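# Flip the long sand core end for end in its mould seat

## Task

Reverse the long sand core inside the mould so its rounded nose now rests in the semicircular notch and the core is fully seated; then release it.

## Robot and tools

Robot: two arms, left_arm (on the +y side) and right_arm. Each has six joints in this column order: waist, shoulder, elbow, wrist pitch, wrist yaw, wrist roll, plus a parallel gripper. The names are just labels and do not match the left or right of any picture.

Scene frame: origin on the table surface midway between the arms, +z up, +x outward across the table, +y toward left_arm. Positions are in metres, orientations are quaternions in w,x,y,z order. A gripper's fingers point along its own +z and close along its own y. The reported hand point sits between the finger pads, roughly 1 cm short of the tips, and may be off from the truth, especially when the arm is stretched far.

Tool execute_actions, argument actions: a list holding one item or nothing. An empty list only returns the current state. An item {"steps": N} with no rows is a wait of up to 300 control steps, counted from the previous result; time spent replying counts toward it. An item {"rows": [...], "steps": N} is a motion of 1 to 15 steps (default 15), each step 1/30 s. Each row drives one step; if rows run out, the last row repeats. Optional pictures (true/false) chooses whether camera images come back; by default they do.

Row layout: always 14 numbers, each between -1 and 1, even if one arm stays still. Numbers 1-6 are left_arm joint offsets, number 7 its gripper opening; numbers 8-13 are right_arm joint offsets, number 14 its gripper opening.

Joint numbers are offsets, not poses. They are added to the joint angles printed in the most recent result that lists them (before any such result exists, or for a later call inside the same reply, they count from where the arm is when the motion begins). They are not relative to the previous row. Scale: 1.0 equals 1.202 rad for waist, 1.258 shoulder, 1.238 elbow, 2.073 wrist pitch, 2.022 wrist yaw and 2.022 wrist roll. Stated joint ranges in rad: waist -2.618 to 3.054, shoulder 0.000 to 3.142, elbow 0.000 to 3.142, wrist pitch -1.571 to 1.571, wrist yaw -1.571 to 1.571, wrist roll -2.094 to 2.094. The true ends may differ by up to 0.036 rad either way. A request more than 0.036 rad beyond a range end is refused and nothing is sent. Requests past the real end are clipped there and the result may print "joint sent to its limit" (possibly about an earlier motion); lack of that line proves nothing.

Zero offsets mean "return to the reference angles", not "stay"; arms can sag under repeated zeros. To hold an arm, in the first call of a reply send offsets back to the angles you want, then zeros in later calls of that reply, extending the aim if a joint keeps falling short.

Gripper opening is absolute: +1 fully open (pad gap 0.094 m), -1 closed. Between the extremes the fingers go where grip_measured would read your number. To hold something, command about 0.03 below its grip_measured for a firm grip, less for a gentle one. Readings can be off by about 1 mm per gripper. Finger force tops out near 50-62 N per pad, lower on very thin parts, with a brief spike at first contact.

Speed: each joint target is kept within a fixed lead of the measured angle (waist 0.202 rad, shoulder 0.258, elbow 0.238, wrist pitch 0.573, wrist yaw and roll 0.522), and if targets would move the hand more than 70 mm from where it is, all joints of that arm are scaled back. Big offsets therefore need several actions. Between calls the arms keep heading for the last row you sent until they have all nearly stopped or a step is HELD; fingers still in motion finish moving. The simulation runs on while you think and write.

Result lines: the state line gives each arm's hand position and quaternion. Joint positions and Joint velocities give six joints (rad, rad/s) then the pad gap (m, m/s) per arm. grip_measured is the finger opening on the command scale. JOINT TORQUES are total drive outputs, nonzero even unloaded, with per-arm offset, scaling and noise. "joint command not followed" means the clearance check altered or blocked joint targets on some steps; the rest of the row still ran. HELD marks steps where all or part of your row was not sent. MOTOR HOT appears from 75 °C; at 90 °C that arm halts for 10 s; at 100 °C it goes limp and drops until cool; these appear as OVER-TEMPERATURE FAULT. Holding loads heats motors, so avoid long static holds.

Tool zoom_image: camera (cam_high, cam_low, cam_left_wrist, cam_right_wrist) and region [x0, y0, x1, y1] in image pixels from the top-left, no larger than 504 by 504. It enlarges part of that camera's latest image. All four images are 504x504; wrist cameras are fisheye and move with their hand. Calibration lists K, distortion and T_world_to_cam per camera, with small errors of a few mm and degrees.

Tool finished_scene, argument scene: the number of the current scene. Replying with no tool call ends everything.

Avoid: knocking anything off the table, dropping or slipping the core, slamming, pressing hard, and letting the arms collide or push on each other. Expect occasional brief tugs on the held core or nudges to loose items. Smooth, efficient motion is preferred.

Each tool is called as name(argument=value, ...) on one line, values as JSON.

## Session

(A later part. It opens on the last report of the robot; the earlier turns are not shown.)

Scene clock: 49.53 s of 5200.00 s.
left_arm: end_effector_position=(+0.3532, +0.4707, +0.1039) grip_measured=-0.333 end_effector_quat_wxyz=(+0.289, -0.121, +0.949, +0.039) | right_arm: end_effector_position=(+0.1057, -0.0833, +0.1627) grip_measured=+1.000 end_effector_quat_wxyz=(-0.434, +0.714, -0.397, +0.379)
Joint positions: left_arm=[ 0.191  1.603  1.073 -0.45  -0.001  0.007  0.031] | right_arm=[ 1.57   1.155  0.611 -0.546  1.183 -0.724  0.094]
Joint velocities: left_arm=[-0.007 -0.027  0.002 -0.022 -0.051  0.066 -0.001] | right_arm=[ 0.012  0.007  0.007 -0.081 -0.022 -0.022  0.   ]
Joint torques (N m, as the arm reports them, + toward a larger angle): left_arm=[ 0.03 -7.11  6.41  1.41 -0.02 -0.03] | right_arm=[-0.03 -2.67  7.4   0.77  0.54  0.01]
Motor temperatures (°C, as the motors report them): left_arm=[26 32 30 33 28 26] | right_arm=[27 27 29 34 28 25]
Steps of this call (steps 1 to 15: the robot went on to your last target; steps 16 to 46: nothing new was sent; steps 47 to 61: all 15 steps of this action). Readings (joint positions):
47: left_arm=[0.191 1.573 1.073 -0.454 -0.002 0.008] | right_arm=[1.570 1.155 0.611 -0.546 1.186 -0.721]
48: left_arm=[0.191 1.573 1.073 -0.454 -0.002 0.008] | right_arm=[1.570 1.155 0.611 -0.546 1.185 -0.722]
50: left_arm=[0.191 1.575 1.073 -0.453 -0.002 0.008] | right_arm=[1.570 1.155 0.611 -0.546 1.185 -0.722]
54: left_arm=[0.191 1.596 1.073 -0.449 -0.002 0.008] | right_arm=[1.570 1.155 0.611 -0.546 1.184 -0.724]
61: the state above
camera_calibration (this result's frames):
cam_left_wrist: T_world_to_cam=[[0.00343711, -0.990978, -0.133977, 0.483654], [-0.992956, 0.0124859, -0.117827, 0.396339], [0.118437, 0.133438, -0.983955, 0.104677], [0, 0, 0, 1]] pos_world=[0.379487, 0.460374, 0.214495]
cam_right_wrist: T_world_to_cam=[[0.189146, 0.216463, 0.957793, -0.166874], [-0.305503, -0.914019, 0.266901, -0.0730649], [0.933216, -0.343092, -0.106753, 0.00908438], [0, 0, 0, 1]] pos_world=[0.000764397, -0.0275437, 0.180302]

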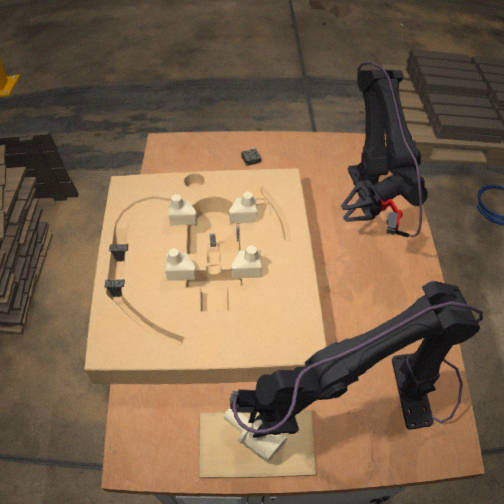

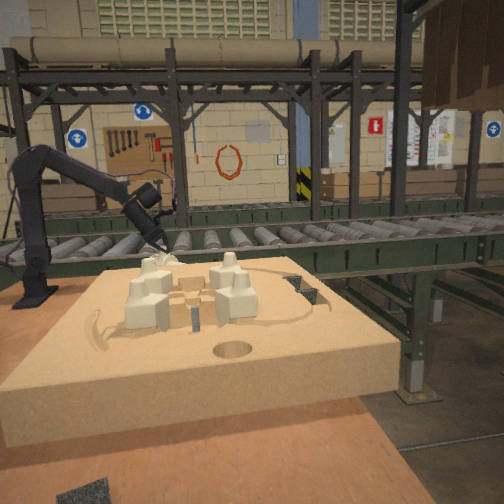

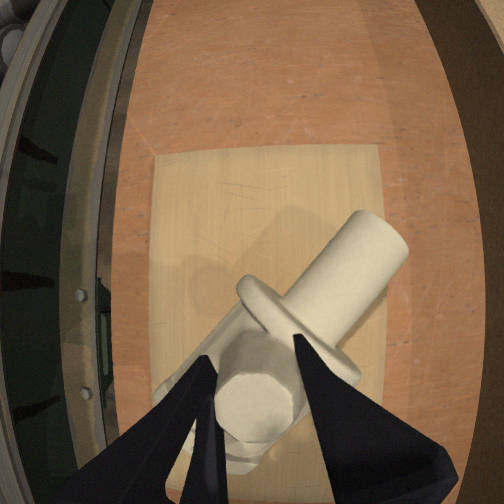

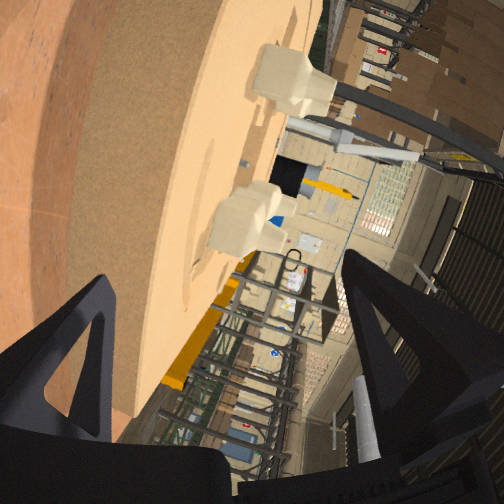

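p=−0.98.

execute_actions(actions=[{"rows":[[0,-0.02,0.02,0.03,0,0,-0.42,0,0,0,0,0,0,1],[0,-0.03,0.05,0.04,0,0,-0.42,0,0,0,0,0,0,1],[0,-0.04,0.09,0.03,0,0,-0.42,0,0,0,0,0,0,1],[0,-0.04,0.13,0.01,0,0,-0.42,0,0,0,0,0,0,1],[0,-0.04,0.17,-0.01,0,0,-0.42,0,0,0,0,0,0,1],[0,-0.04,0.21,-0.04,0,0,-0.42,0,0,0,0,0,0,1],[0,-0.04,0.25,-0.06,0,0,-0.42,0,0,0,0,0,0,1],[0,-0.04,0.29,-0.09,0,0,-0.42,0,0,0,0,0,0,1],[0,-0.04,0.33,-0.11,0,0,-0.42,0,0,0,0,0,0,1],[0,-0.04,0.37,-0.13,0,0,-0.42,0,0,0,0,0,0,1],[0,-0.04,0.41,-0.16,0,0,-0.42,0,0,0,0,0,0,1],[0,-0.04,0.45,-0.18,0,0,-0.42,0,0,0,0,0,0,1],[0,-0.04,0.48,-0.2,0,0,-0.42,0,0,0,0,0,0,1]]}], pictures=false)

execute_actions(actions=[{"steps":12}], pictures=false)

execute_actions(actions=[{"rows":[[-0.02,-0.03,0.06,0.055,0,0,-0.42,0,0,0,0,0,0,1],[-0.04,-0.015,0.08,0.05,0,0,-0.42,0,0,0,0,0,0,1],[-0.06,0,0.1,0.05,0,0,-0.42,0,0,0,0,0,0,1],[-0.09,0.015,0.12,0.05,0,0,-0.42,0,0,0,0,0,0,1],[-0.12,0.03,0.14,0.045,0,0,-0.42,0,0,0,0,0,0,1],[-0.15,0.045,0.16,0.045,0,0,-0.42,0,0,0,0,0,0,1],[-0.18,0.06,0.18,0.04,0,0,-0.42,0,0,0,0,0,0,1],[-0.21,0.075,0.2,0.04,0,0,-0.42,0,0,0,0,0,0,1],[-0.24,0.09,0.22,0.035,0,0,-0.42,0,0,0,0,0,0,1],[-0.27,0.105,0.24,0.035,0,0,-0.42,0,0,0,0,0,0,1],[-0.3,0.12,0.26,0.03,0,0,-0.42,0,0,0,0,0,0,1],[-0.32,0.135,0.28,0.03,0,0,-0.42,0,0,0,0,0,0,1],[-0.34,0.15,0.3,0.025,0,0,-0.42,0,0,0,0,0,0,1]]}], pictures=false)

execute_actions(actions=[{"steps":15}], pictures=false)

Scene clock: 53.57 s of 5200.00 s.
left_arm: end_effector_position=(+0.3758, +0.4767, +0.2208) grip_measured=-0.333 end_effector_quat_wxyz=(+0.319, -0.120, +0.939, +0.043) | right_arm: end_effector_position=(+0.1054, -0.0831, +0.1622) grip_measured=+1.000 end_effector_quat_wxyz=(-0.433, +0.716, -0.396, +0.379)
Joint positions: left_arm=[ 0.191  1.613  1.514 -0.817 -0.     0.007  0.031] | right_arm=[ 1.57   1.155  0.611 -0.546  1.18  -0.727  0.094]
Joint velocities: left_arm=[ 0.012  0.007  1.214 -0.784  0.007 -0.051 -0.   ] | right_arm=[-0.012 -0.017  0.002 -0.095 -0.022 -0.022  0.   ]
Joint torques (N m, as the arm reports them, + toward a larger angle): left_arm=[  0.06 -10.99  10.62   2.07   0.    -0.02] | right_arm=[-0.03 -2.67  7.41  0.76  0.53  0.03]
Motor temperatures (°C, as the motors report them): left_arm=[26 32 30 34 28 26] | right_arm=[27 27 29 34 28 25]
Steps of this call (steps 1 to 15: the robot went on to your last target; steps 16 to 90: nothing new was sent; then 0.53 s passed at rest; steps 91 to 105: all 15 steps of this action). Readings (joint positions):
91: left_arm=[0.191 1.603 1.073 -0.448 -0.001 0.007] | right_arm=[1.570 1.155 0.611 -0.546 1.183 -0.725]
92: left_arm=[0.191 1.603 1.075 -0.448 -0.001 0.007] | right_arm=[1.570 1.155 0.611 -0.546 1.182 -0.725]
94: left_arm=[0.191 1.606 1.100 -0.476 -0.000 0.007] | right_arm=[1.570 1.155 0.611 -0.546 1.182 -0.726]
98: left_arm=[0.191 1.613 1.218 -0.590 -0.000 0.007] | right_arm=[1.570 1.155 0.611 -0.546 1.181 -0.727]
105: the state above

Scene clock: 53.97 s of 5200.00 s.
left_arm: end_effector_position=(+0.3649, +0.4738, +0.2557) grip_measured=-0.333 end_effector_quat_wxyz=(+0.323, -0.120, +0.938, +0.044) | right_arm: end_effector_position=(+0.1054, -0.0831, +0.1622) grip_measured=+1.000 end_effector_quat_wxyz=(-0.433, +0.716, -0.396, +0.379)
Joint positions: left_arm=[ 0.191  1.59   1.627 -0.944 -0.     0.007  0.031] | right_arm=[ 1.57   1.155  0.611 -0.546  1.18  -0.728  0.094]
Joint velocities: left_arm=[ 0.002 -0.002 -0.002 -0.286  0.037  0.037 -0.001] | right_arm=[-0.007 -0.007 -0.012 -0.037 -0.007  0.066  0.   ]
Joint torques (N m, as the arm reports them, + toward a larger angle): left_arm=[ 0.03 -9.62  9.93  2.3  -0.01 -0.03] | right_arm=[-0.04 -2.67  7.41  0.76  0.53  0.02]
Motor temperatures (°C, as the motors report them): left_arm=[26 32 30 34 28 26] | right_arm=[27 27 29 34 28 25]
Steps of this call (steps 1 to 12: the robot went on to your last target). Readings (joint positions):
1: left_arm=[0.191 1.613 1.554 -0.842 -0.000 0.007] | right_arm=[1.570 1.155 0.611 -0.546 1.180 -0.727]
2: left_arm=[0.191 1.611 1.584 -0.858 -0.000 0.007] | right_arm=[1.570 1.155 0.611 -0.546 1.180 -0.727]
4: left_arm=[0.191 1.600 1.617 -0.870 -0.000 0.007] | right_arm=[1.570 1.155 0.611 -0.546 1.180 -0.727]
8: left_arm=[0.191 1.589 1.627 -0.897 -0.000 0.007] | right_arm=[1.570 1.155 0.611 -0.546 1.180 -0.728]
12: the state above

Scene clock: 54.47 s of 5200.00 s.
left_arm: end_effector_position=(+0.4374, +0.2962, +0.2751) grip_measured=-0.334 end_effector_quat_wxyz=(+0.350, +0.070, +0.934, -0.024) | right_arm: end_effector_position=(+0.1052, -0.0829, +0.1618) grip_measured=+1.000 end_effector_quat_wxyz=(-0.432, +0.717, -0.394, +0.378)
Joint positions: left_arm=[-0.212  1.815  1.929 -0.968  0.001  0.007  0.031] | right_arm=[ 1.57   1.155  0.611 -0.546  1.177 -0.731  0.094]
Joint velocities: left_arm=[-0.691  0.325  0.256  0.11   0.403  0.037  0.001] | right_arm=[ 0.002 -0.012 -0.012  0.007  0.007  0.007  0.   ]
Joint torques (N m, as the arm reports them, + toward a larger angle): left_arm=[  3.24 -12.9   10.84   1.84  -0.64  -0.03] | right_arm=[-0.03 -2.68  7.42  0.77  0.53  0.01]
Motor temperatures (°C, as the motors report them): left_arm=[26 32 30 34 28 26] | right_arm=[27 27 29 34 28 25]
Steps of this call (steps 1 to 15: all 15 steps of this action). Readings (joint positions):
1: left_arm=[0.190 1.590 1.628 -0.951 -0.001 0.007] | right_arm=[1.570 1.155 0.611 -0.546 1.180 -0.728]
2: left_arm=[0.185 1.594 1.635 -0.957 -0.005 0.007] | right_arm=[1.570 1.155 0.611 -0.546 1.179 -0.729]
4: left_arm=[0.158 1.612 1.670 -0.973 -0.017 0.007] | right_arm=[1.570 1.155 0.611 -0.546 1.178 -0.730]
8: left_arm=[0.039 1.676 1.766 -0.973 -0.029 0.007] | right_arm=[1.570 1.155 0.611 -0.546 1.177 -0.730]
15: the state above

Scene clock: 54.97 s of 5200.00 s.
left_arm: end_effector_position=(+0.4357, +0.2938, +0.2670) grip_measured=-0.334 end_effector_quat_wxyz=(+0.335, +0.073, +0.939, -0.024) | right_arm: end_effector_position=(+0.1052, -0.0829, +0.1618) grip_measured=+1.000 end_effector_quat_wxyz=(-0.432, +0.717, -0.394, +0.378)
Joint positions: left_arm=[-0.218  1.831  1.937 -0.992  0.002  0.007  0.031] | right_arm=[ 1.57   1.155  0.611 -0.546  1.177 -0.731  0.094]
Joint velocities: left_arm=[ 0.002  0.002 -0.002  0.022  0.066 -0.051 -0.001] | right_arm=[ 0.002 -0.002 -0.017 -0.007  0.066  0.037  0.   ]
Joint torques (N m, as the arm reports them, + toward a larger angle): left_arm=[  0.04 -12.73  11.59   2.15  -0.03  -0.02] | right_arm=[-0.04 -2.67  7.4   0.76  0.53  0.02]
Motor temperatures (°C, as the motors report them): left_arm=[26 32 30 34 28 26] | right_arm=[27 27 29 34 28 25]
Steps of this call (steps 1 to 15: the robot went on to your last target). Readings (joint positions):
1: left_arm=[-0.232 1.824 1.935 -0.965 0.014 0.007] | right_arm=[1.570 1.155 0.611 -0.546 1.177 -0.731]
2: left_arm=[-0.244 1.829 1.937 -0.963 0.025 0.007] | right_arm=[1.570 1.155 0.611 -0.546 1.177 -0.731]
4: left_arm=[-0.249 1.831 1.937 -0.971 0.036 0.007] | right_arm=[1.570 1.155 0.611 -0.546 1.177 -0.731]
8: left_arm=[-0.229 1.831 1.937 -0.990 0.021 0.007] | right_arm=[1.570 1.155 0.611 -0.546 1.177 -0.731]
15: the state above

execute_actions(actions=[{"rows":[[-0.01,-0.02,0.07,0.04,0,0,-0.42,0,0,0,0,0,0,1],[-0.03,0,0.09,0.04,0,0,-0.42,0,0,0,0,0,0,1],[-0.05,0.02,0.115,0.035,0,0,-0.42,0,0,0,0,0,0,1],[-0.07,0.04,0.14,0.03,0,0,-0.42,0,0,0,0,0,0,1],[-0.095,0.06,0.165,0.03,0,0,-0.42,0,0,0,0,0,0,1],[-0.12,0.08,0.19,0.025,0,0,-0.42,0,0,0,0,0,0,1],[-0.145,0.1,0.21,0.02,0,0,-0.42,0,0,0,0,0,0,1],[-0.17,0.12,0.235,0.02,0,0,-0.42,0,0,0,0,0,0,1],[-0.195,0.14,0.26,0.015,0,0,-0.42,0,0,0,0,0,0,1],[-0.22,0.16,0.28,0.01,0,0,-0.42,0,0,0,0,0,0,1],[-0.24,0.18,0.3,0.01,0,0,-0.42,0,0,0,0,0,0,1],[-0.255,0.2,0.32,0.005,0,0,-0.42,0,0,0,0,0,0,1],[-0.27,0.22,0.34,0,0,0,-0.42,0,0,0,0,0,0,1],[-0.28,0.24,0.355,0,0,0,-0.42,0,0,0,0,0,0,1],[-0.285,0.26,0.37,0,0,0,-0.42,0,0,0,0,0,0,1]]}], pictures=false)

execute_actions(actions=[{"steps":35}])

zoom_image(camera="cam_low", region=[130,190,260,320])

Scene clock: 57.97 s of 5200.00 s.
left_arm: end_effector_position=(+0.4507, +0.1080, +0.2418) grip_measured=-0.334 end_effector_quat_wxyz=(+0.323, +0.228, +0.915, -0.079) | right_arm: end_effector_position=(+0.1049, -0.0827, +0.1614) grip_measured=+1.000 end_effector_quat_wxyz=(-0.431, +0.719, -0.393, +0.378)
Joint positions: left_arm=[-0.551  2.156  2.308 -1.044  0.002  0.007  0.031] | right_arm=[ 1.57   1.155  0.611 -0.546  1.174 -0.735  0.094]
Joint velocities: left_arm=[-0.662  0.774  0.613 -0.11   0.3    0.037 -0.001] | right_arm=[-0.012 -0.002 -0.007 -0.095 -0.037  0.007  0.   ]
Joint torques (N m, as the arm reports them, + toward a larger angle): left_arm=[  2.66 -14.86  10.47   1.89  -0.46   0.  ] | right_arm=[-0.03 -2.69  7.4   0.76  0.53  0.03]
Motor temperatures (°C, as the motors report them): left_arm=[26 33 31 35 28 26] | right_arm=[27 27 29 34 28 25]
Steps of this call (steps 1 to 15: the robot went on to your last target; steps 16 to 75: nothing new was sent; steps 76 to 90: all 15 steps of this action). Readings (joint positions):
76: left_arm=[-0.218 1.833 1.942 -0.997 0.002 0.007] | right_arm=[1.570 1.155 0.611 -0.546 1.177 -0.732]
77: left_arm=[-0.220 1.840 1.956 -1.006 -0.000 0.007] | right_arm=[1.570 1.155 0.611 -0.546 1.176 -0.732]
79: left_arm=[-0.237 1.869 2.004 -1.028 -0.011 0.007] | right_arm=[1.570 1.155 0.611 -0.546 1.175 -0.733]
83: left_arm=[-0.331 1.962 2.127 -1.039 -0.029 0.007] | right_arm=[1.570 1.155 0.611 -0.546 1.174 -0.734]
90: the state above

Scene clock: 59.13 s of 5200.00 s.
left_arm: end_effector_position=(+0.4526, +0.1033, +0.2058) grip_measured=-0.334 end_effector_quat_wxyz=(+0.284, +0.234, +0.927, -0.070) | right_arm: end_effector_position=(+0.1049, -0.0827, +0.1613) grip_measured=+1.000 end_effector_quat_wxyz=(-0.431, +0.719, -0.393, +0.378)
Joint positions: left_arm=[-0.557  2.234  2.339 -1.083  0.002  0.007  0.031] | right_arm=[ 1.57   1.155  0.611 -0.546  1.173 -0.735  0.094]
Joint velocities: left_arm=[-0.002  0.002 -0.007  0.007  0.022  0.037 -0.   ] | right_arm=[-0.012  0.002 -0.002  0.051 -0.022 -0.051  0.   ]
Joint torques (N m, as the arm reports them, + toward a larger angle): left_arm=[ -0.31 -17.65  11.1    1.99  -0.01  -0.04] | right_arm=[-0.03 -2.67  7.4   0.77  0.53  0.02]
Motor temperatures (°C, as the motors report them): left_arm=[26 33 31 36 28 26] | right_arm=[27 27 29 34 28 25]
Steps of this call (steps 1 to 30: the robot went on to your last target; steps 31 to 35: nothing new was sent). Readings (joint positions):
1: left_arm=[-0.570 2.179 2.323 -1.045 0.011 0.007] | right_arm=[1.570 1.155 0.611 -0.546 1.174 -0.735]
2: left_arm=[-0.584 2.197 2.330 -1.045 0.020 0.007] | right_arm=[1.570 1.155 0.611 -0.546 1.174 -0.735]
4: left_arm=[-0.596 2.221 2.331 -1.050 0.033 0.007] | right_arm=[1.570 1.155 0.611 -0.546 1.174 -0.735]
8: left_arm=[-0.582 2.234 2.331 -1.079 0.027 0.007] | right_arm=[1.570 1.155 0.611 -0.546 1.174 -0.735]
35: the state above
All arms were judged still, so your last target was given up. Only a new action makes them travel on or press farther. Fingers that are still opening or closing keep moving.
camera_calibration (this result's frames):
cam_left_wrist: T_world_to_cam=[[-0.672179, -0.728448, -0.132434, 0.411171], [-0.718603, 0.68495, -0.120217, 0.318451], [0.178283, 0.0143602, -0.983875, 0.227321], [0, 0, 0, 1]] pos_world=[0.464693, 0.0781298, 0.316392]
cam_right_wrist: T_world_to_cam=[[0.192341, 0.228391, 0.954381, -0.164276], [-0.296568, -0.913536, 0.278386, -0.0750841], [0.935442, -0.336584, -0.107977, 0.0103856], [0, 0, 0, 1]] pos_world=[-0.000385741, -0.0275772, 0.178805]

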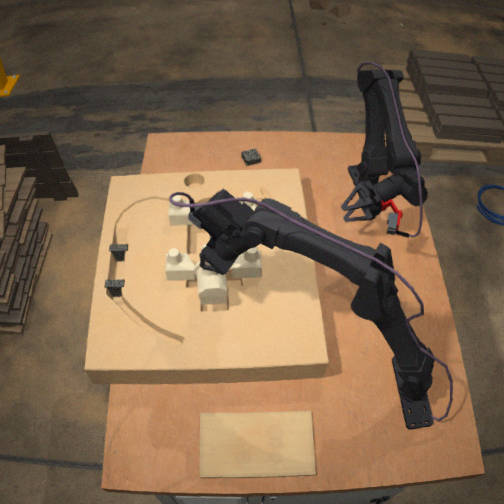

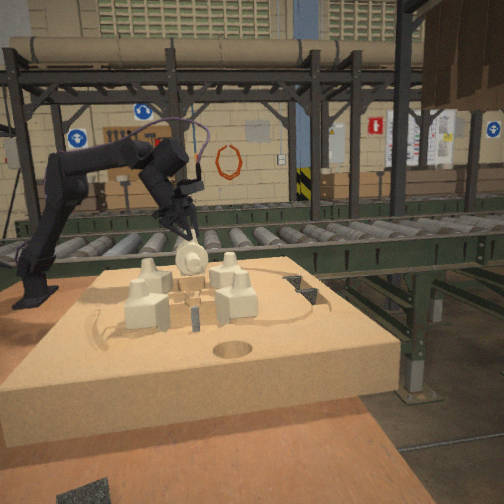

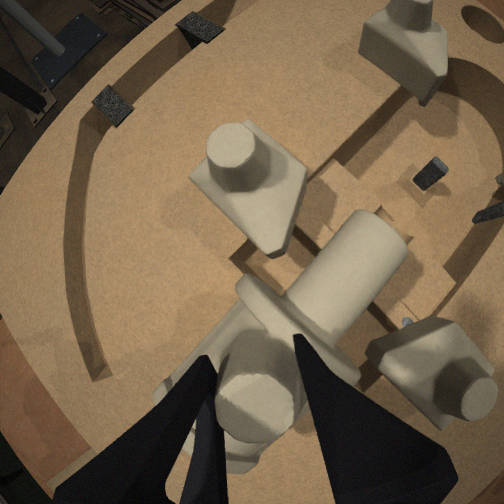

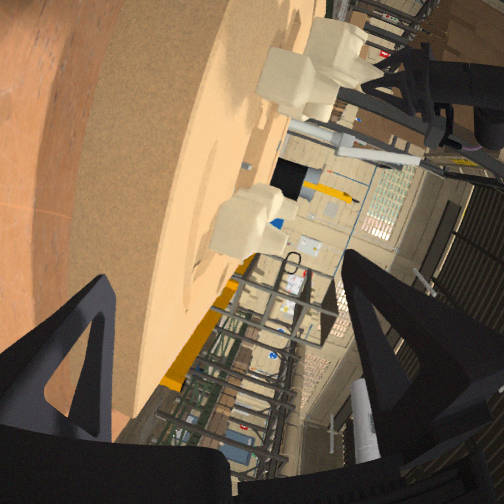

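Region (130, 190, 260, 320) of cam_low's 504x504 image, scaled by 3.877, with more detail than that image has.

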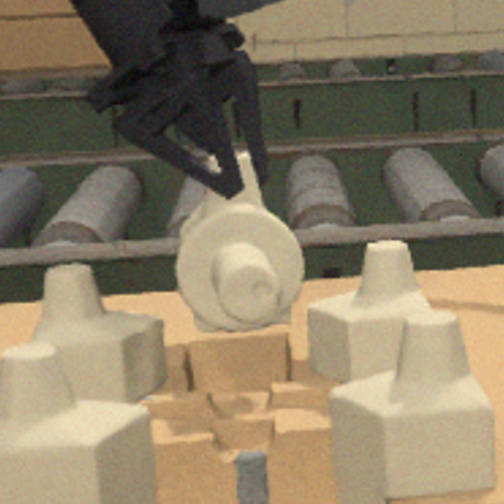

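execute_actions(actions=[{"rows":[[0,-0.065,0.035,0.06,0,0,-0.42,0,0,0,0,0,0,1],[0,-0.075,0.02,0.075,0,0,-0.42,0,0,0,0,0,0,1],[0,-0.085,0,0.09,0,0,-0.42,0,0,0,0,0,0,1],[0,-0.09,-0.02,0.1,0,0,-0.42,0,0,0,0,0,0,1],[0,-0.095,-0.04,0.11,0,0,-0.42,0,0,0,0,0,0,1],[0,-0.1,-0.06,0.115,0,0,-0.42,0,0,0,0,0,0,1],[0,-0.105,-0.08,0.12,0,0,-0.42,0,0,0,0,0,0,1],[0,-0.11,-0.1,0.125,0,0,-0.42,0,0,0,0,0,0,1],[0,-0.115,-0.12,0.13,0,0,-0.42,0,0,0,0,0,0,1],[0,-0.115,-0.14,0.135,0,0,-0.42,0,0,0,0,0,0,1]]}], pictures=false)

execute_actions(actions=[{"steps":30}])

zoom_image(camera="cam_low", region=[130,190,260,320])

zoom_image(camera="cam_high", region=[150,220,280,330])

Scene clock: 61.87 s of 5200.00 s.
left_arm: end_effector_position=(+0.4507, +0.1043, +0.1949) grip_measured=-0.334 end_effector_quat_wxyz=(+0.299, +0.233, +0.922, -0.074) | right_arm: end_effector_position=(+0.1047, -0.0825, +0.1609) grip_measured=+1.000 end_effector_quat_wxyz=(-0.430, +0.720, -0.392, +0.378)
Joint positions: left_arm=[-0.557  2.154  2.143 -0.933  0.002  0.007  0.031] | right_arm=[ 1.57   1.155  0.611 -0.546  1.171 -0.738  0.094]
Joint velocities: left_arm=[-0.002  0.012 -0.129 -0.007 -0.007 -0.022  0.001] | right_arm=[ 0.012  0.002 -0.002  0.051 -0.037 -0.007  0.   ]
Joint torques (N m, as the arm reports them, + toward a larger angle): left_arm=[ -0.1  -16.48   9.1    2.35  -0.01  -0.03] | right_arm=[-0.02 -2.68  7.4   0.77  0.54  0.02]
Motor temperatures (°C, as the motors report them): left_arm=[26 35 31 36 28 26] | right_arm=[27 27 29 34 28 25]
Steps of this call (steps 1 to 67: nothing new was sent; steps 68 to 82: all 15 steps of this action). Readings (joint positions):
68: left_arm=[-0.557 2.234 2.339 -1.082 0.002 0.007] | right_arm=[1.570 1.155 0.611 -0.546 1.173 -0.735]
69: left_arm=[-0.557 2.233 2.339 -1.078 0.002 0.007] | right_arm=[1.570 1.155 0.611 -0.546 1.173 -0.736]
71: left_arm=[-0.557 2.224 2.321 -1.055 0.002 0.007] | right_arm=[1.570 1.155 0.611 -0.546 1.172 -0.737]
75: left_arm=[-0.557 2.181 2.241 -0.982 0.002 0.007] | right_arm=[1.570 1.155 0.611 -0.546 1.171 -0.738]
82: the state above

Scene clock: 62.87 s of 5200.00 s.
left_arm: end_effector_position=(+0.4535, +0.1028, +0.1960) grip_measured=-0.334 end_effector_quat_wxyz=(+0.306, +0.232, +0.920, -0.076) | right_arm: end_effector_position=(+0.1047, -0.0825, +0.1609) grip_measured=+1.000 end_effector_quat_wxyz=(-0.430, +0.721, -0.392, +0.377)
Joint positions: left_arm=[-0.557  2.154  2.139 -0.915  0.002  0.007  0.031] | right_arm=[ 1.57   1.155  0.611 -0.546  1.17  -0.738  0.094]
Joint velocities: left_arm=[-0.002 -0.007  0.007 -0.007 -0.051  0.022 -0.001] | right_arm=[ 0.007 -0.012 -0.007 -0.022  0.051  0.007  0.   ]
Joint torques (N m, as the arm reports them, + toward a larger angle): left_arm=[ -0.03 -16.5    8.74   2.22   0.01  -0.03] | right_arm=[-0.04 -2.68  7.41  0.77  0.53  0.02]
Motor temperatures (°C, as the motors report them): left_arm=[26 35 31 37 28 26] | right_arm=[27 27 29 34 28 25]
Steps of this call (steps 1 to 30: the robot went on to your last target). Readings (joint positions):
1: left_arm=[-0.557 2.154 2.140 -0.933 0.002 0.007] | right_arm=[1.570 1.155 0.611 -0.546 1.170 -0.738]
2: left_arm=[-0.557 2.154 2.139 -0.933 0.002 0.007] | right_arm=[1.570 1.155 0.611 -0.546 1.170 -0.738]
4: left_arm=[-0.557 2.154 2.139 -0.931 0.002 0.007] | right_arm=[1.570 1.155 0.611 -0.546 1.170 -0.738]
8: left_arm=[-0.557 2.154 2.139 -0.919 0.002 0.007] | right_arm=[1.570 1.155 0.611 -0.546 1.170 -0.738]
30: the state above
All arms were judged still, so your last target was given up. Only a new action makes them travel on or press farther. Fingers that are still opening or closing keep moving.
camera_calibration (this result's frames):
cam_left_wrist: T_world_to_cam=[[-0.666348, -0.731539, -0.144329, 0.41013], [-0.712581, 0.681758, -0.165636, 0.324721], [0.219567, -0.00752519, -0.975568, 0.19944], [0, 0, 0, 1]] pos_world=[0.460889, 0.0801463, 0.307547]
cam_right_wrist: T_world_to_cam=[[0.193084, 0.232532, 0.95323, -0.1634], [-0.293676, -0.913278, 0.282273, -0.0757611], [0.936201, -0.334443, -0.10805, 0.0107419], [0, 0, 0, 1]] pos_world=[-0.000755775, -0.0276025, 0.178304]

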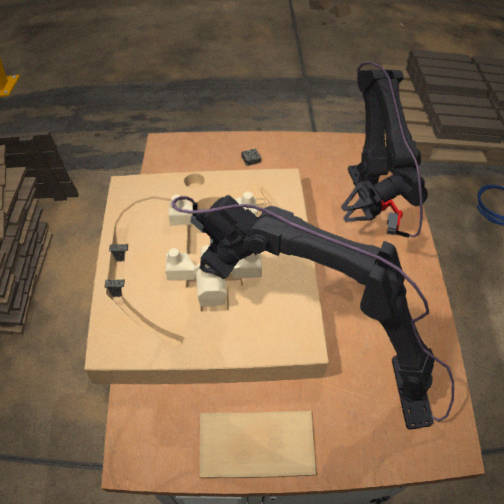

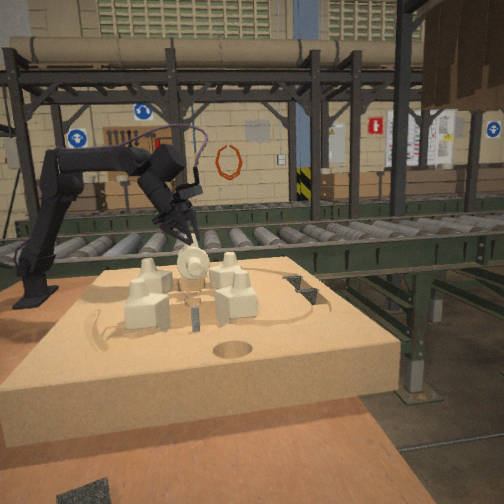

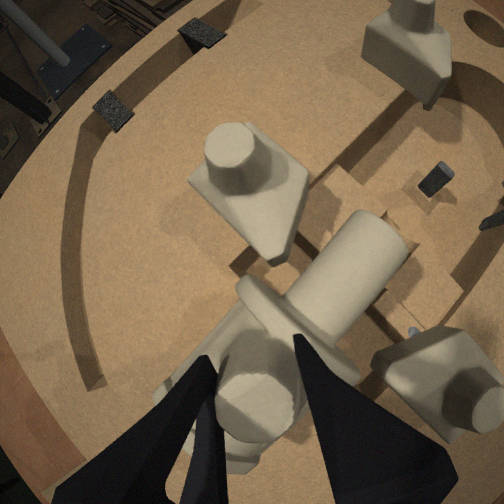

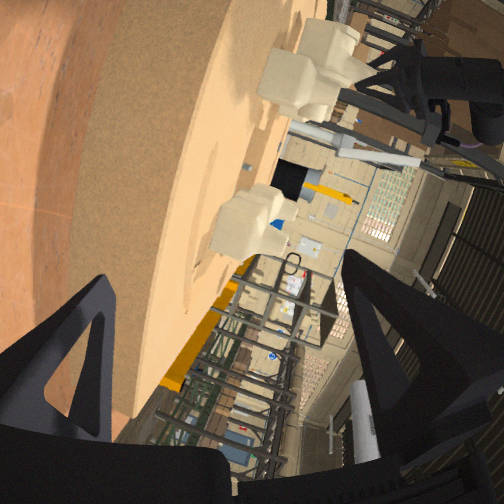

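Region (130, 190, 260, 320) of cam_low's 504x504 image, scaled by 3.877, with more detail than that image has.

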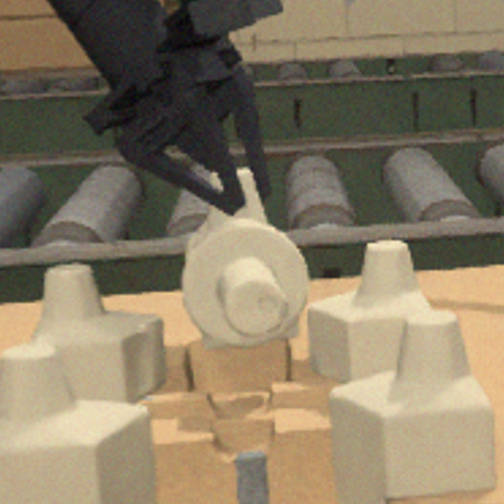

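Region (150, 220, 280, 330) of cam_high's 504x504 image, scaled by 3.877, with more detail than that image has; it fills the top 426 rows of this view, and the rest is white.

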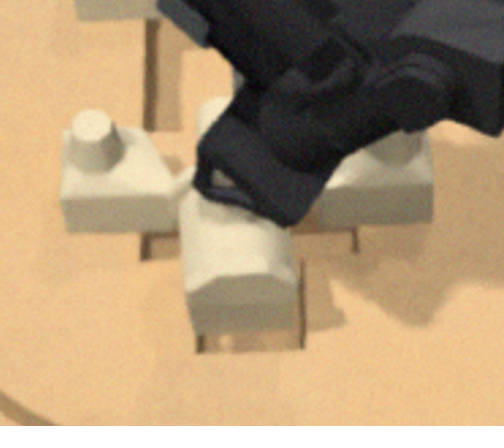

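execute_actions(actions=[{"rows":[[-0.008,-0.045,0.01,0.03,0,0.02,-0.42,0,0,0,0,0,0,1]]}], pictures=false)

execute_actions(actions=[{"steps":20}])

zoom_image(camera="cam_low", region=[130,190,260,320])

zoom_image(camera="cam_high", region=[150,220,280,330])

Scene clock: 65.33 s of 5200.00 s.
left_arm: end_effector_position=(+0.4484, +0.1043, +0.1922) grip_measured=-0.334 end_effector_quat_wxyz=(+0.295, +0.249, +0.920, -0.069) | right_arm: end_effector_position=(+0.1044, -0.0823, +0.1604) grip_measured=+1.000 end_effector_quat_wxyz=(-0.429, +0.722, -0.390, +0.377)
Joint positions: left_arm=[-0.559  2.154  2.139 -0.941  0.002  0.038  0.031] | right_arm=[ 1.57   1.155  0.611 -0.546  1.167 -0.742  0.094]
Joint velocities: left_arm=[-0.002 -0.007 -0.012  0.037  0.007  0.007  0.001] | right_arm=[-0.017  0.012 -0.012 -0.037 -0.051  0.037  0.   ]
Joint torques (N m, as the arm reports them, + toward a larger angle): left_arm=[ -0.61 -15.88   7.46   1.98   0.     0.04] | right_arm=[-0.03 -2.69  7.42  0.77  0.53  0.02]
Motor temperatures (°C, as the motors report them): left_arm=[26 36 31 37 28 26] | right_arm=[27 27 29 34 28 25]
Steps of this call (steps 1 to 59: nothing new was sent; steps 60 to 74: all 15 steps of this action). Readings (joint positions):
60: left_arm=[-0.557 2.154 2.139 -0.917 0.002 0.011] | right_arm=[1.570 1.155 0.611 -0.546 1.170 -0.739]
61: left_arm=[-0.557 2.154 2.139 -0.920 0.002 0.016] | right_arm=[1.570 1.155 0.611 -0.546 1.170 -0.740]
63: left_arm=[-0.557 2.154 2.139 -0.926 0.002 0.025] | right_arm=[1.570 1.155 0.611 -0.546 1.169 -0.740]
67: left_arm=[-0.557 2.154 2.139 -0.938 0.002 0.033] | right_arm=[1.570 1.155 0.611 -0.546 1.168 -0.741]
74: the state above

Scene clock: 66.00 s of 5200.00 s.
left_arm: end_effector_position=(+0.4484, +0.1043, +0.1922) grip_measured=-0.334 end_effector_quat_wxyz=(+0.295, +0.249, +0.920, -0.068) | right_arm: end_effector_position=(+0.1044, -0.0823, +0.1604) grip_measured=+1.000 end_effector_quat_wxyz=(-0.429, +0.722, -0.390, +0.377)
Joint positions: left_arm=[-0.559  2.154  2.139 -0.941  0.002  0.039  0.031] | right_arm=[ 1.57   1.155  0.611 -0.546  1.167 -0.742  0.094]
Joint velocities: left_arm=[-0.002  0.007  0.007 -0.095 -0.095 -0.081 -0.001] | right_arm=[-0.002  0.007 -0.007  0.022  0.007 -0.022  0.   ]
Joint torques (N m, as the arm reports them, + toward a larger angle): left_arm=[ -0.66 -15.86   7.44   1.98  -0.01   0.05] | right_arm=[-0.03 -2.69  7.41  0.77  0.53  0.02]
Motor temperatures (°C, as the motors report them): left_arm=[26 36 31 37 28 26] | right_arm=[27 27 29 34 28 25]
Steps of this call (steps 1 to 15: the robot went on to your last target; steps 16 to 20: nothing new was sent). Readings (joint positions):
1: left_arm=[-0.559 2.154 2.139 -0.941 0.002 0.038] | right_arm=[1.570 1.155 0.611 -0.546 1.167 -0.742]
2: left_arm=[-0.559 2.154 2.139 -0.941 0.002 0.038] | right_arm=[1.570 1.155 0.611 -0.546 1.167 -0.742]
4: left_arm=[-0.559 2.154 2.139 -0.941 0.002 0.039] | right_arm=[1.570 1.155 0.611 -0.546 1.167 -0.742]
8: left_arm=[-0.559 2.154 2.139 -0.941 0.002 0.039] | right_arm=[1.570 1.155 0.611 -0.546 1.167 -0.742]
20: the state above
All arms were judged still, so your last target was given up. Only a new action makes them travel on or press farther. Fingers that are still opening or closing keep moving.
camera_calibration (this result's frames):
cam_left_wrist: T_world_to_cam=[[-0.688834, -0.708034, -0.155549, 0.417036], [-0.69496, 0.706034, -0.136187, 0.30343], [0.206248, 0.0142904, -0.978395, 0.201169], [0, 0, 0, 1]] pos_world=[0.45665, 0.0781692, 0.303016]
cam_right_wrist: T_world_to_cam=[[0.193957, 0.236323, 0.95212, -0.162576], [-0.290856, -0.913059, 0.285878, -0.0763848], [0.936901, -0.332378, -0.108358, 0.0111365], [0, 0, 0, 1]] pos_world=[-0.00111793, -0.0276218, 0.177836]

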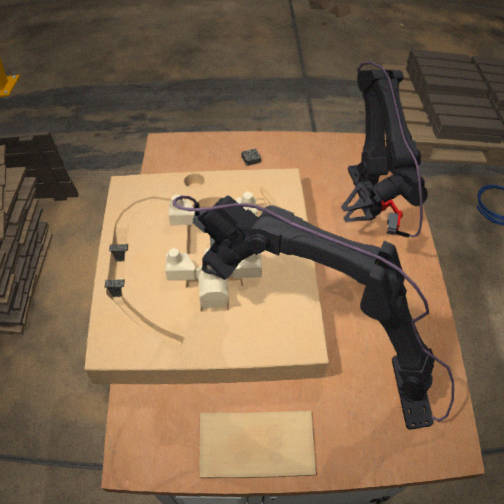

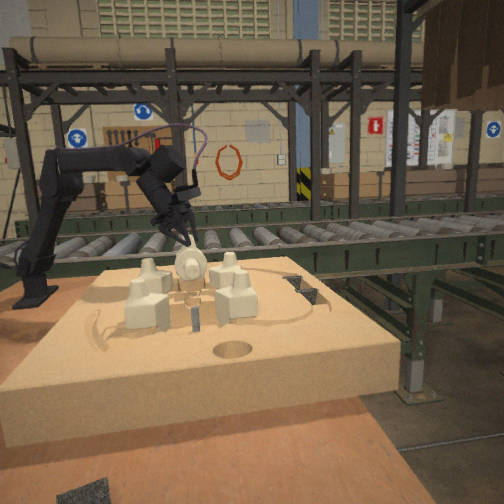

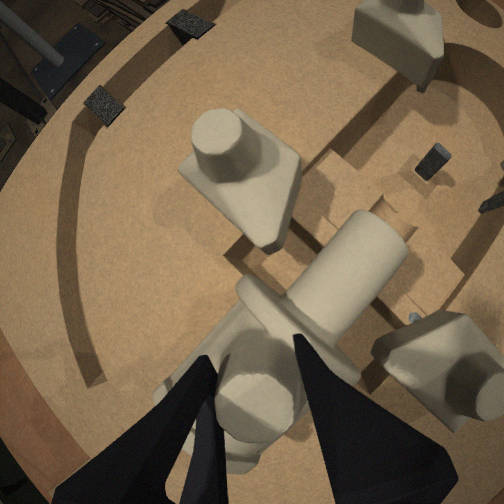

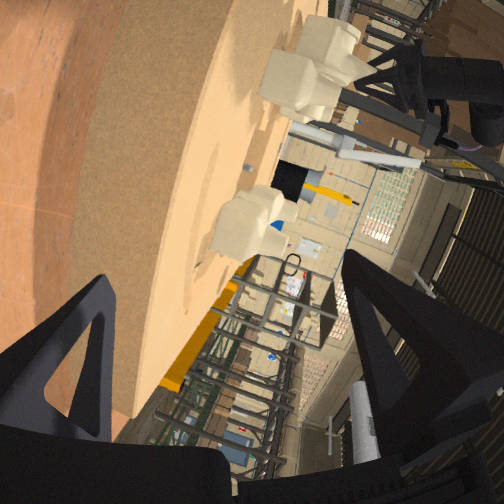

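Region (130, 190, 260, 320) of cam_low's 504x504 image, scaled by 3.877, with more detail than that image has.

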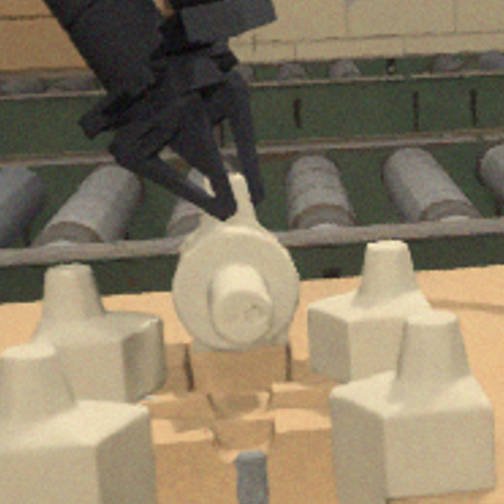

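Region (150, 220, 280, 330) of cam_high's 504x504 image, scaled by 3.877, with more detail than that image has; it fills the top 426 rows of this view, and the rest is white.

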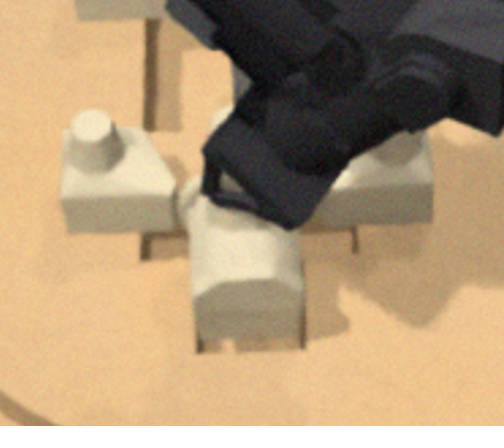

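execute_actions(actions=[{"rows":[[0,-0.047,0.01,0.055,0,0,-0.42,0,0,0,0,0,0,1],[0,-0.047,0,0.062,0,0,-0.42,0,0,0,0,0,0,1],[0,-0.047,-0.01,0.068,0,0,-0.42,0,0,0,0,0,0,1],[0,-0.047,-0.02,0.074,0,0,-0.42,0,0,0,0,0,0,1],[0,-0.047,-0.03,0.08,0,0,-0.42,0,0,0,0,0,0,1],[0,-0.047,-0.04,0.085,0,0,-0.42,0,0,0,0,0,0,1],[0,-0.047,-0.05,0.09,0,0,-0.42,0,0,0,0,0,0,1],[0,-0.047,-0.06,0.095,0,0,-0.42,0,0,0,0,0,0,1],[0,-0.047,-0.065,0.095,0,0,-0.42,0,0,0,0,0,0,1]]}], pictures=false)

execute_actions(actions=[{"steps":20}])

zoom_image(camera="cam_high", region=[150,220,280,330])

Scene clock: 68.17 s of 5200.00 s.
left_arm: end_effector_position=(+0.4477, +0.1036, +0.1688) grip_measured=-0.334 end_effector_quat_wxyz=(+0.289, +0.250, +0.921, -0.069) | right_arm: end_effector_position=(+0.1042, -0.0821, +0.1600) grip_measured=+1.000 end_effector_quat_wxyz=(-0.428, +0.724, -0.389, +0.377)
Joint positions: left_arm=[-0.559  2.144  2.035 -0.858  0.007  0.039  0.031] | right_arm=[ 1.57   1.155  0.611 -0.546  1.164 -0.745  0.094]
Joint velocities: left_arm=[ 0.002 -0.012 -0.046 -0.081 -0.081 -0.037  0.   ] | right_arm=[ 0.007 -0.007  0.007 -0.051 -0.007 -0.022  0.   ]
Joint torques (N m, as the arm reports them, + toward a larger angle): left_arm=[  0.03 -15.34   8.76   2.17  -0.05  -0.03] | right_arm=[-0.04 -2.68  7.4   0.77  0.52  0.01]
Motor temperatures (°C, as the motors report them): left_arm=[26 36 31 38 28 26] | right_arm=[27 27 29 34 28 25]
Steps of this call (steps 1 to 50: nothing new was sent; steps 51 to 65: all 15 steps of this action). Readings (joint positions):
51: left_arm=[-0.559 2.154 2.139 -0.940 0.002 0.039] | right_arm=[1.570 1.155 0.611 -0.546 1.167 -0.742]
52: left_arm=[-0.559 2.154 2.136 -0.937 0.002 0.039] | right_arm=[1.570 1.155 0.611 -0.546 1.167 -0.743]
54: left_arm=[-0.559 2.154 2.122 -0.920 0.002 0.039] | right_arm=[1.570 1.155 0.611 -0.546 1.166 -0.744]
58: left_arm=[-0.559 2.148 2.077 -0.878 0.004 0.039] | right_arm=[1.570 1.155 0.611 -0.546 1.165 -0.745]
65: the state above

Scene clock: 68.83 s of 5200.00 s.
left_arm: end_effector_position=(+0.4489, +0.1030, +0.1696) grip_measured=-0.334 end_effector_quat_wxyz=(+0.292, +0.250, +0.920, -0.070) | right_arm: end_effector_position=(+0.1042, -0.0821, +0.1600) grip_measured=+1.000 end_effector_quat_wxyz=(-0.428, +0.724, -0.389, +0.377)
Joint positions: left_arm=[-0.559  2.144  2.035 -0.851  0.007  0.039  0.031] | right_arm=[ 1.57   1.155  0.611 -0.546  1.164 -0.745  0.094]
Joint velocities: left_arm=[-0.002  0.012 -0.002  0.037 -0.022 -0.081 -0.   ] | right_arm=[-0.002 -0.007 -0.002 -0.051 -0.007  0.022  0.   ]
Joint torques (N m, as the arm reports them, + toward a larger angle): left_arm=[ -0.01 -15.36   8.54   2.14  -0.05  -0.04] | right_arm=[-0.02 -2.67  7.41  0.77  0.53  0.02]
Motor temperatures (°C, as the motors report them): left_arm=[26 36 31 38 28 26] | right_arm=[27 27 29 34 28 25]
Steps of this call (steps 1 to 15: the robot went on to your last target; steps 16 to 20: nothing new was sent). Readings (joint positions):
1: left_arm=[-0.559 2.144 2.035 -0.858 0.007 0.039] | right_arm=[1.570 1.155 0.611 -0.546 1.164 -0.745]
2: left_arm=[-0.559 2.144 2.035 -0.858 0.007 0.039] | right_arm=[1.570 1.155 0.611 -0.546 1.164 -0.745]
4: left_arm=[-0.559 2.144 2.035 -0.855 0.007 0.039] | right_arm=[1.570 1.155 0.611 -0.546 1.164 -0.745]
8: left_arm=[-0.559 2.144 2.035 -0.852 0.007 0.039] | right_arm=[1.570 1.155 0.611 -0.546 1.164 -0.745]
20: the state above
All arms were judged still, so your last target was given up. Only a new action makes them travel on or press farther. Fingers that are still opening or closing keep moving.
camera_calibration (this result's frames):
cam_left_wrist: T_world_to_cam=[[-0.692017, -0.706012, -0.150534, 0.413318], [-0.693554, 0.708088, -0.132644, 0.300107], [0.20024, 0.012612, -0.979666, 0.182008], [0, 0, 0, 1]] pos_world=[0.457718, 0.0770096, 0.280333]
cam_right_wrist: T_world_to_cam=[[0.194813, 0.240108, 0.950997, -0.161751], [-0.288025, -0.912824, 0.289473, -0.0770032], [0.937598, -0.330304, -0.108673, 0.0115337], [0, 0, 0, 1]] pos_world=[-0.00148155, -0.0276429, 0.177369]

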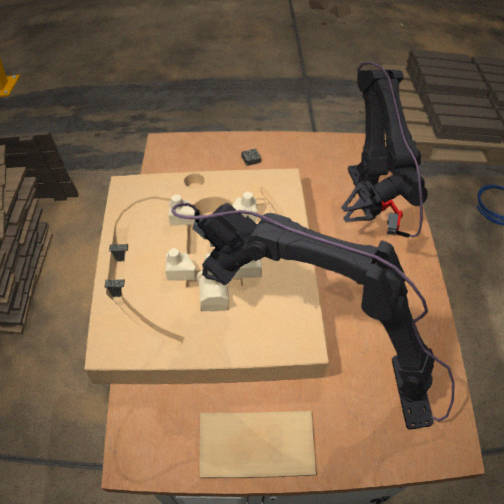

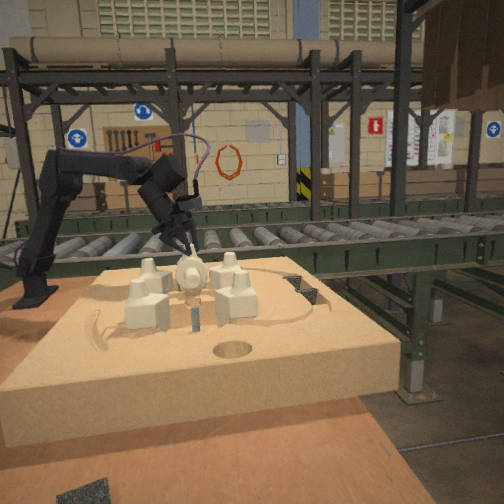

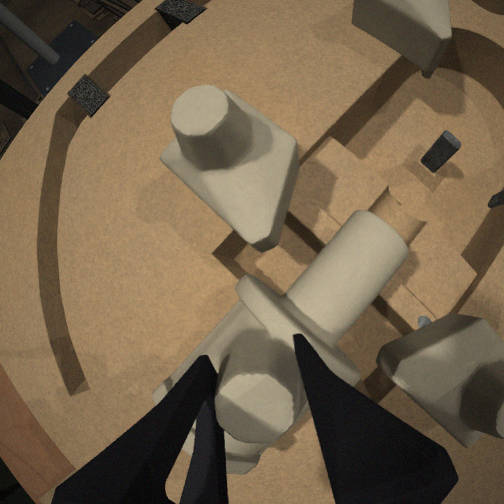

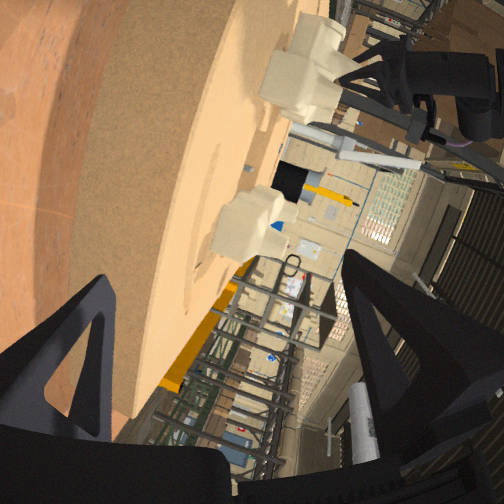

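Region (150, 220, 280, 330) of cam_high's 504x504 image, scaled by 3.877, with more detail than that image has; it fills the top 426 rows of this view, and the rest is white.

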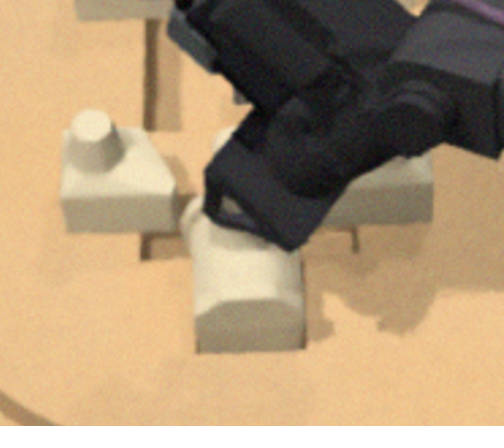

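In the pocket. Continue, with slight +y bias.

execute_actions(actions=[{"rows":[[0,-0.04,0.01,0.055,0,0,-0.42,0,0,0,0,0,0,1],[0,-0.04,0,0.06,0,0,-0.42,0,0,0,0,0,0,1],[0.005,-0.04,-0.01,0.065,0,0,-0.42,0,0,0,0,0,0,1],[0.01,-0.04,-0.02,0.07,0,0,-0.42,0,0,0,0,0,0,1],[0.012,-0.04,-0.03,0.075,0,0,-0.42,0,0,0,0,0,0,1],[0.012,-0.04,-0.04,0.08,0,0,-0.42,0,0,0,0,0,0,1],[0.012,-0.04,-0.05,0.085,0,0,-0.42,0,0,0,0,0,0,1],[0.012,-0.04,-0.06,0.09,0,0,-0.42,0,0,0,0,0,0,1],[0.012,-0.04,-0.07,0.095,0,0,-0.42,0,0,0,0,0,0,1],[0.012,-0.04,-0.08,0.1,0,0,-0.42,0,0,0,0,0,0,1],[0.012,-0.03,-0.09,0.1,0,0,-0.42,0,0,0,0,0,0,1],[0.012,-0.02,-0.1,0.1,0,0,-0.42,0,0,0,0,0,0,1]]}], pictures=false)

execute_actions(actions=[{"steps":20}])

zoom_image(camera="cam_low", region=[150,230,240,320])

Scene clock: 71.47 s of 5200.00 s.
left_arm: end_effector_position=(+0.4487, +0.1028, +0.1411) grip_measured=-0.334 end_effector_quat_wxyz=(+0.288, +0.254, +0.920, -0.076) | right_arm: end_effector_position=(+0.1039, -0.0819, +0.1595) grip_measured=+1.000 end_effector_quat_wxyz=(-0.427, +0.725, -0.388, +0.376)
Joint positions: left_arm=[-0.553  2.14   1.919 -0.745  0.026  0.048  0.031] | right_arm=[ 1.57   1.155  0.611 -0.546  1.161 -0.749  0.094]
Joint velocities: left_arm=[ 0.002 -0.012 -0.046  0.037  0.007 -0.051  0.   ] | right_arm=[-0.007  0.007 -0.002 -0.022 -0.022 -0.022  0.   ]
Joint torques (N m, as the arm reports them, + toward a larger angle): left_arm=[  0.65 -13.31   6.05   2.02  -0.25  -0.15] | right_arm=[-0.02 -2.69  7.39  0.77  0.53  0.02]
Motor temperatures (°C, as the motors report them): left_arm=[26 37 31 38 28 26] | right_arm=[27 27 29 34 28 25]
Steps of this call (steps 1 to 64: nothing new was sent; steps 65 to 79: all 15 steps of this action). Readings (joint positions):
65: left_arm=[-0.559 2.144 2.035 -0.851 0.007 0.039] | right_arm=[1.570 1.155 0.611 -0.546 1.164 -0.746]
66: left_arm=[-0.559 2.144 2.031 -0.848 0.007 0.039] | right_arm=[1.570 1.155 0.611 -0.546 1.164 -0.746]
68: left_arm=[-0.558 2.144 2.018 -0.832 0.007 0.039] | right_arm=[1.570 1.155 0.611 -0.546 1.163 -0.748]
72: left_arm=[-0.557 2.144 1.967 -0.796 0.014 0.039] | right_arm=[1.570 1.155 0.611 -0.546 1.162 -0.748]
79: the state above

Scene clock: 72.13 s of 5200.00 s.
left_arm: end_effector_position=(+0.4489, +0.1025, +0.1410) grip_measured=-0.334 end_effector_quat_wxyz=(+0.288, +0.255, +0.920, -0.077) | right_arm: end_effector_position=(+0.1039, -0.0819, +0.1595) grip_measured=+1.000 end_effector_quat_wxyz=(-0.427, +0.725, -0.388, +0.376)
Joint positions: left_arm=[-0.553  2.14   1.917 -0.742  0.028  0.049  0.031] | right_arm=[ 1.57   1.155  0.611 -0.546  1.161 -0.749  0.094]
Joint velocities: left_arm=[-0.002 -0.017  0.002 -0.037 -0.007 -0.022  0.   ] | right_arm=[-0.007  0.002  0.002 -0.022  0.022 -0.007  0.   ]
Joint torques (N m, as the arm reports them, + toward a larger angle): left_arm=[  0.75 -13.33   5.98   2.05  -0.21  -0.13] | right_arm=[-0.03 -2.68  7.4   0.77  0.53  0.02]
Motor temperatures (°C, as the motors report them): left_arm=[26 37 31 38 28 26] | right_arm=[27 27 29 34 28 25]
Steps of this call (steps 1 to 15: the robot went on to your last target; steps 16 to 20: nothing new was sent). Readings (joint positions):
1: left_arm=[-0.553 2.140 1.918 -0.744 0.027 0.048] | right_arm=[1.570 1.155 0.611 -0.546 1.161 -0.749]
2: left_arm=[-0.553 2.140 1.917 -0.743 0.027 0.048] | right_arm=[1.570 1.155 0.611 -0.546 1.161 -0.749]
4: left_arm=[-0.553 2.140 1.917 -0.743 0.028 0.049] | right_arm=[1.570 1.155 0.611 -0.546 1.161 -0.749]
8: left_arm=[-0.553 2.140 1.917 -0.743 0.028 0.049] | right_arm=[1.570 1.155 0.611 -0.546 1.161 -0.749]
20: the state above
All arms were judged still, so your last target was given up. Only a new action makes them travel on or press farther. Fingers that are still opening or closing keep moving.
camera_calibration (this result's frames):
cam_left_wrist: T_world_to_cam=[[-0.703164, -0.697544, -0.137815, 0.411027], [-0.684902, 0.716541, -0.132209, 0.291842], [0.190971, 0.00142517, -0.981595, 0.159598], [0, 0, 0, 1]] pos_world=[0.458424, 0.0773654, 0.25189]
cam_right_wrist: T_world_to_cam=[[0.195501, 0.244234, 0.949805, -0.160872], [-0.285096, -0.912513, 0.293326, -0.0776636], [0.938349, -0.328132, -0.108767, 0.0118985], [0, 0, 0, 1]] pos_world=[-0.0018561, -0.0276745, 0.176872]

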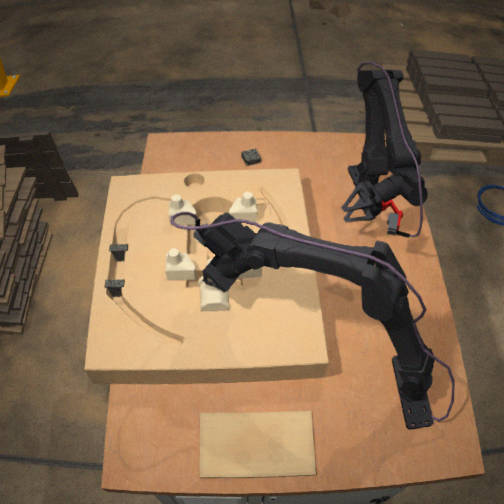

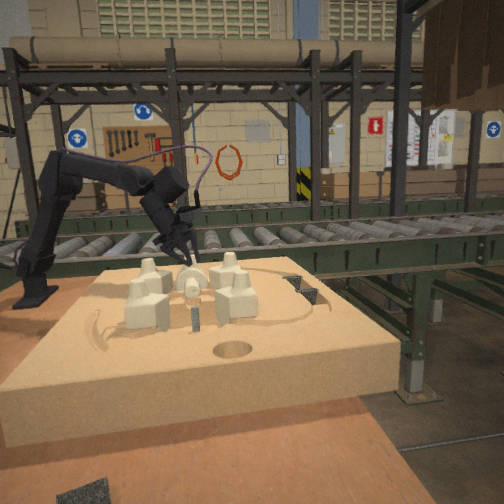

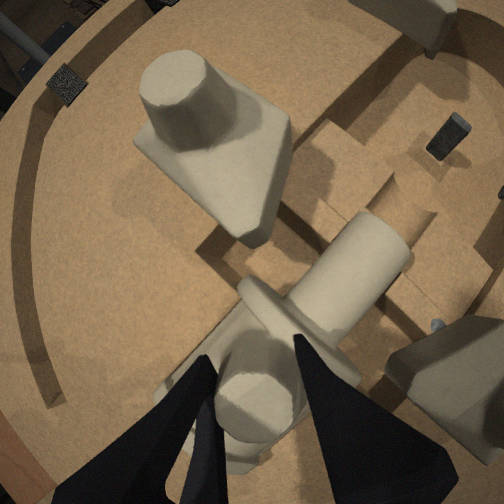

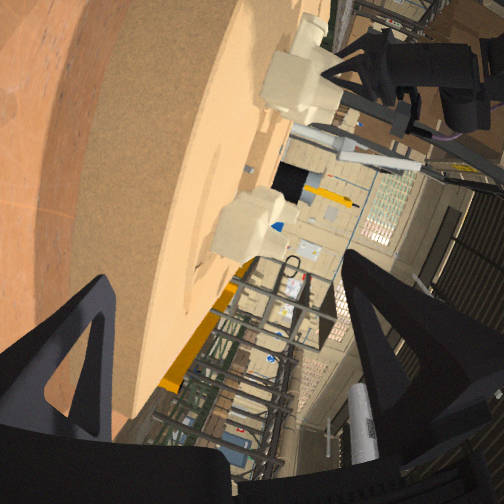

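Region (150, 230, 240, 320) of cam_low's 504x504 image, scaled by 5.600, with more detail than that image has.

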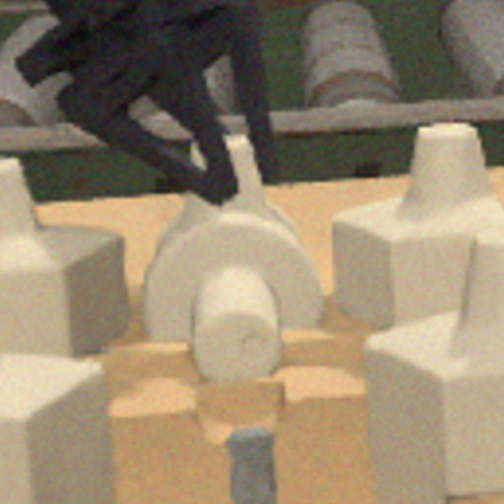

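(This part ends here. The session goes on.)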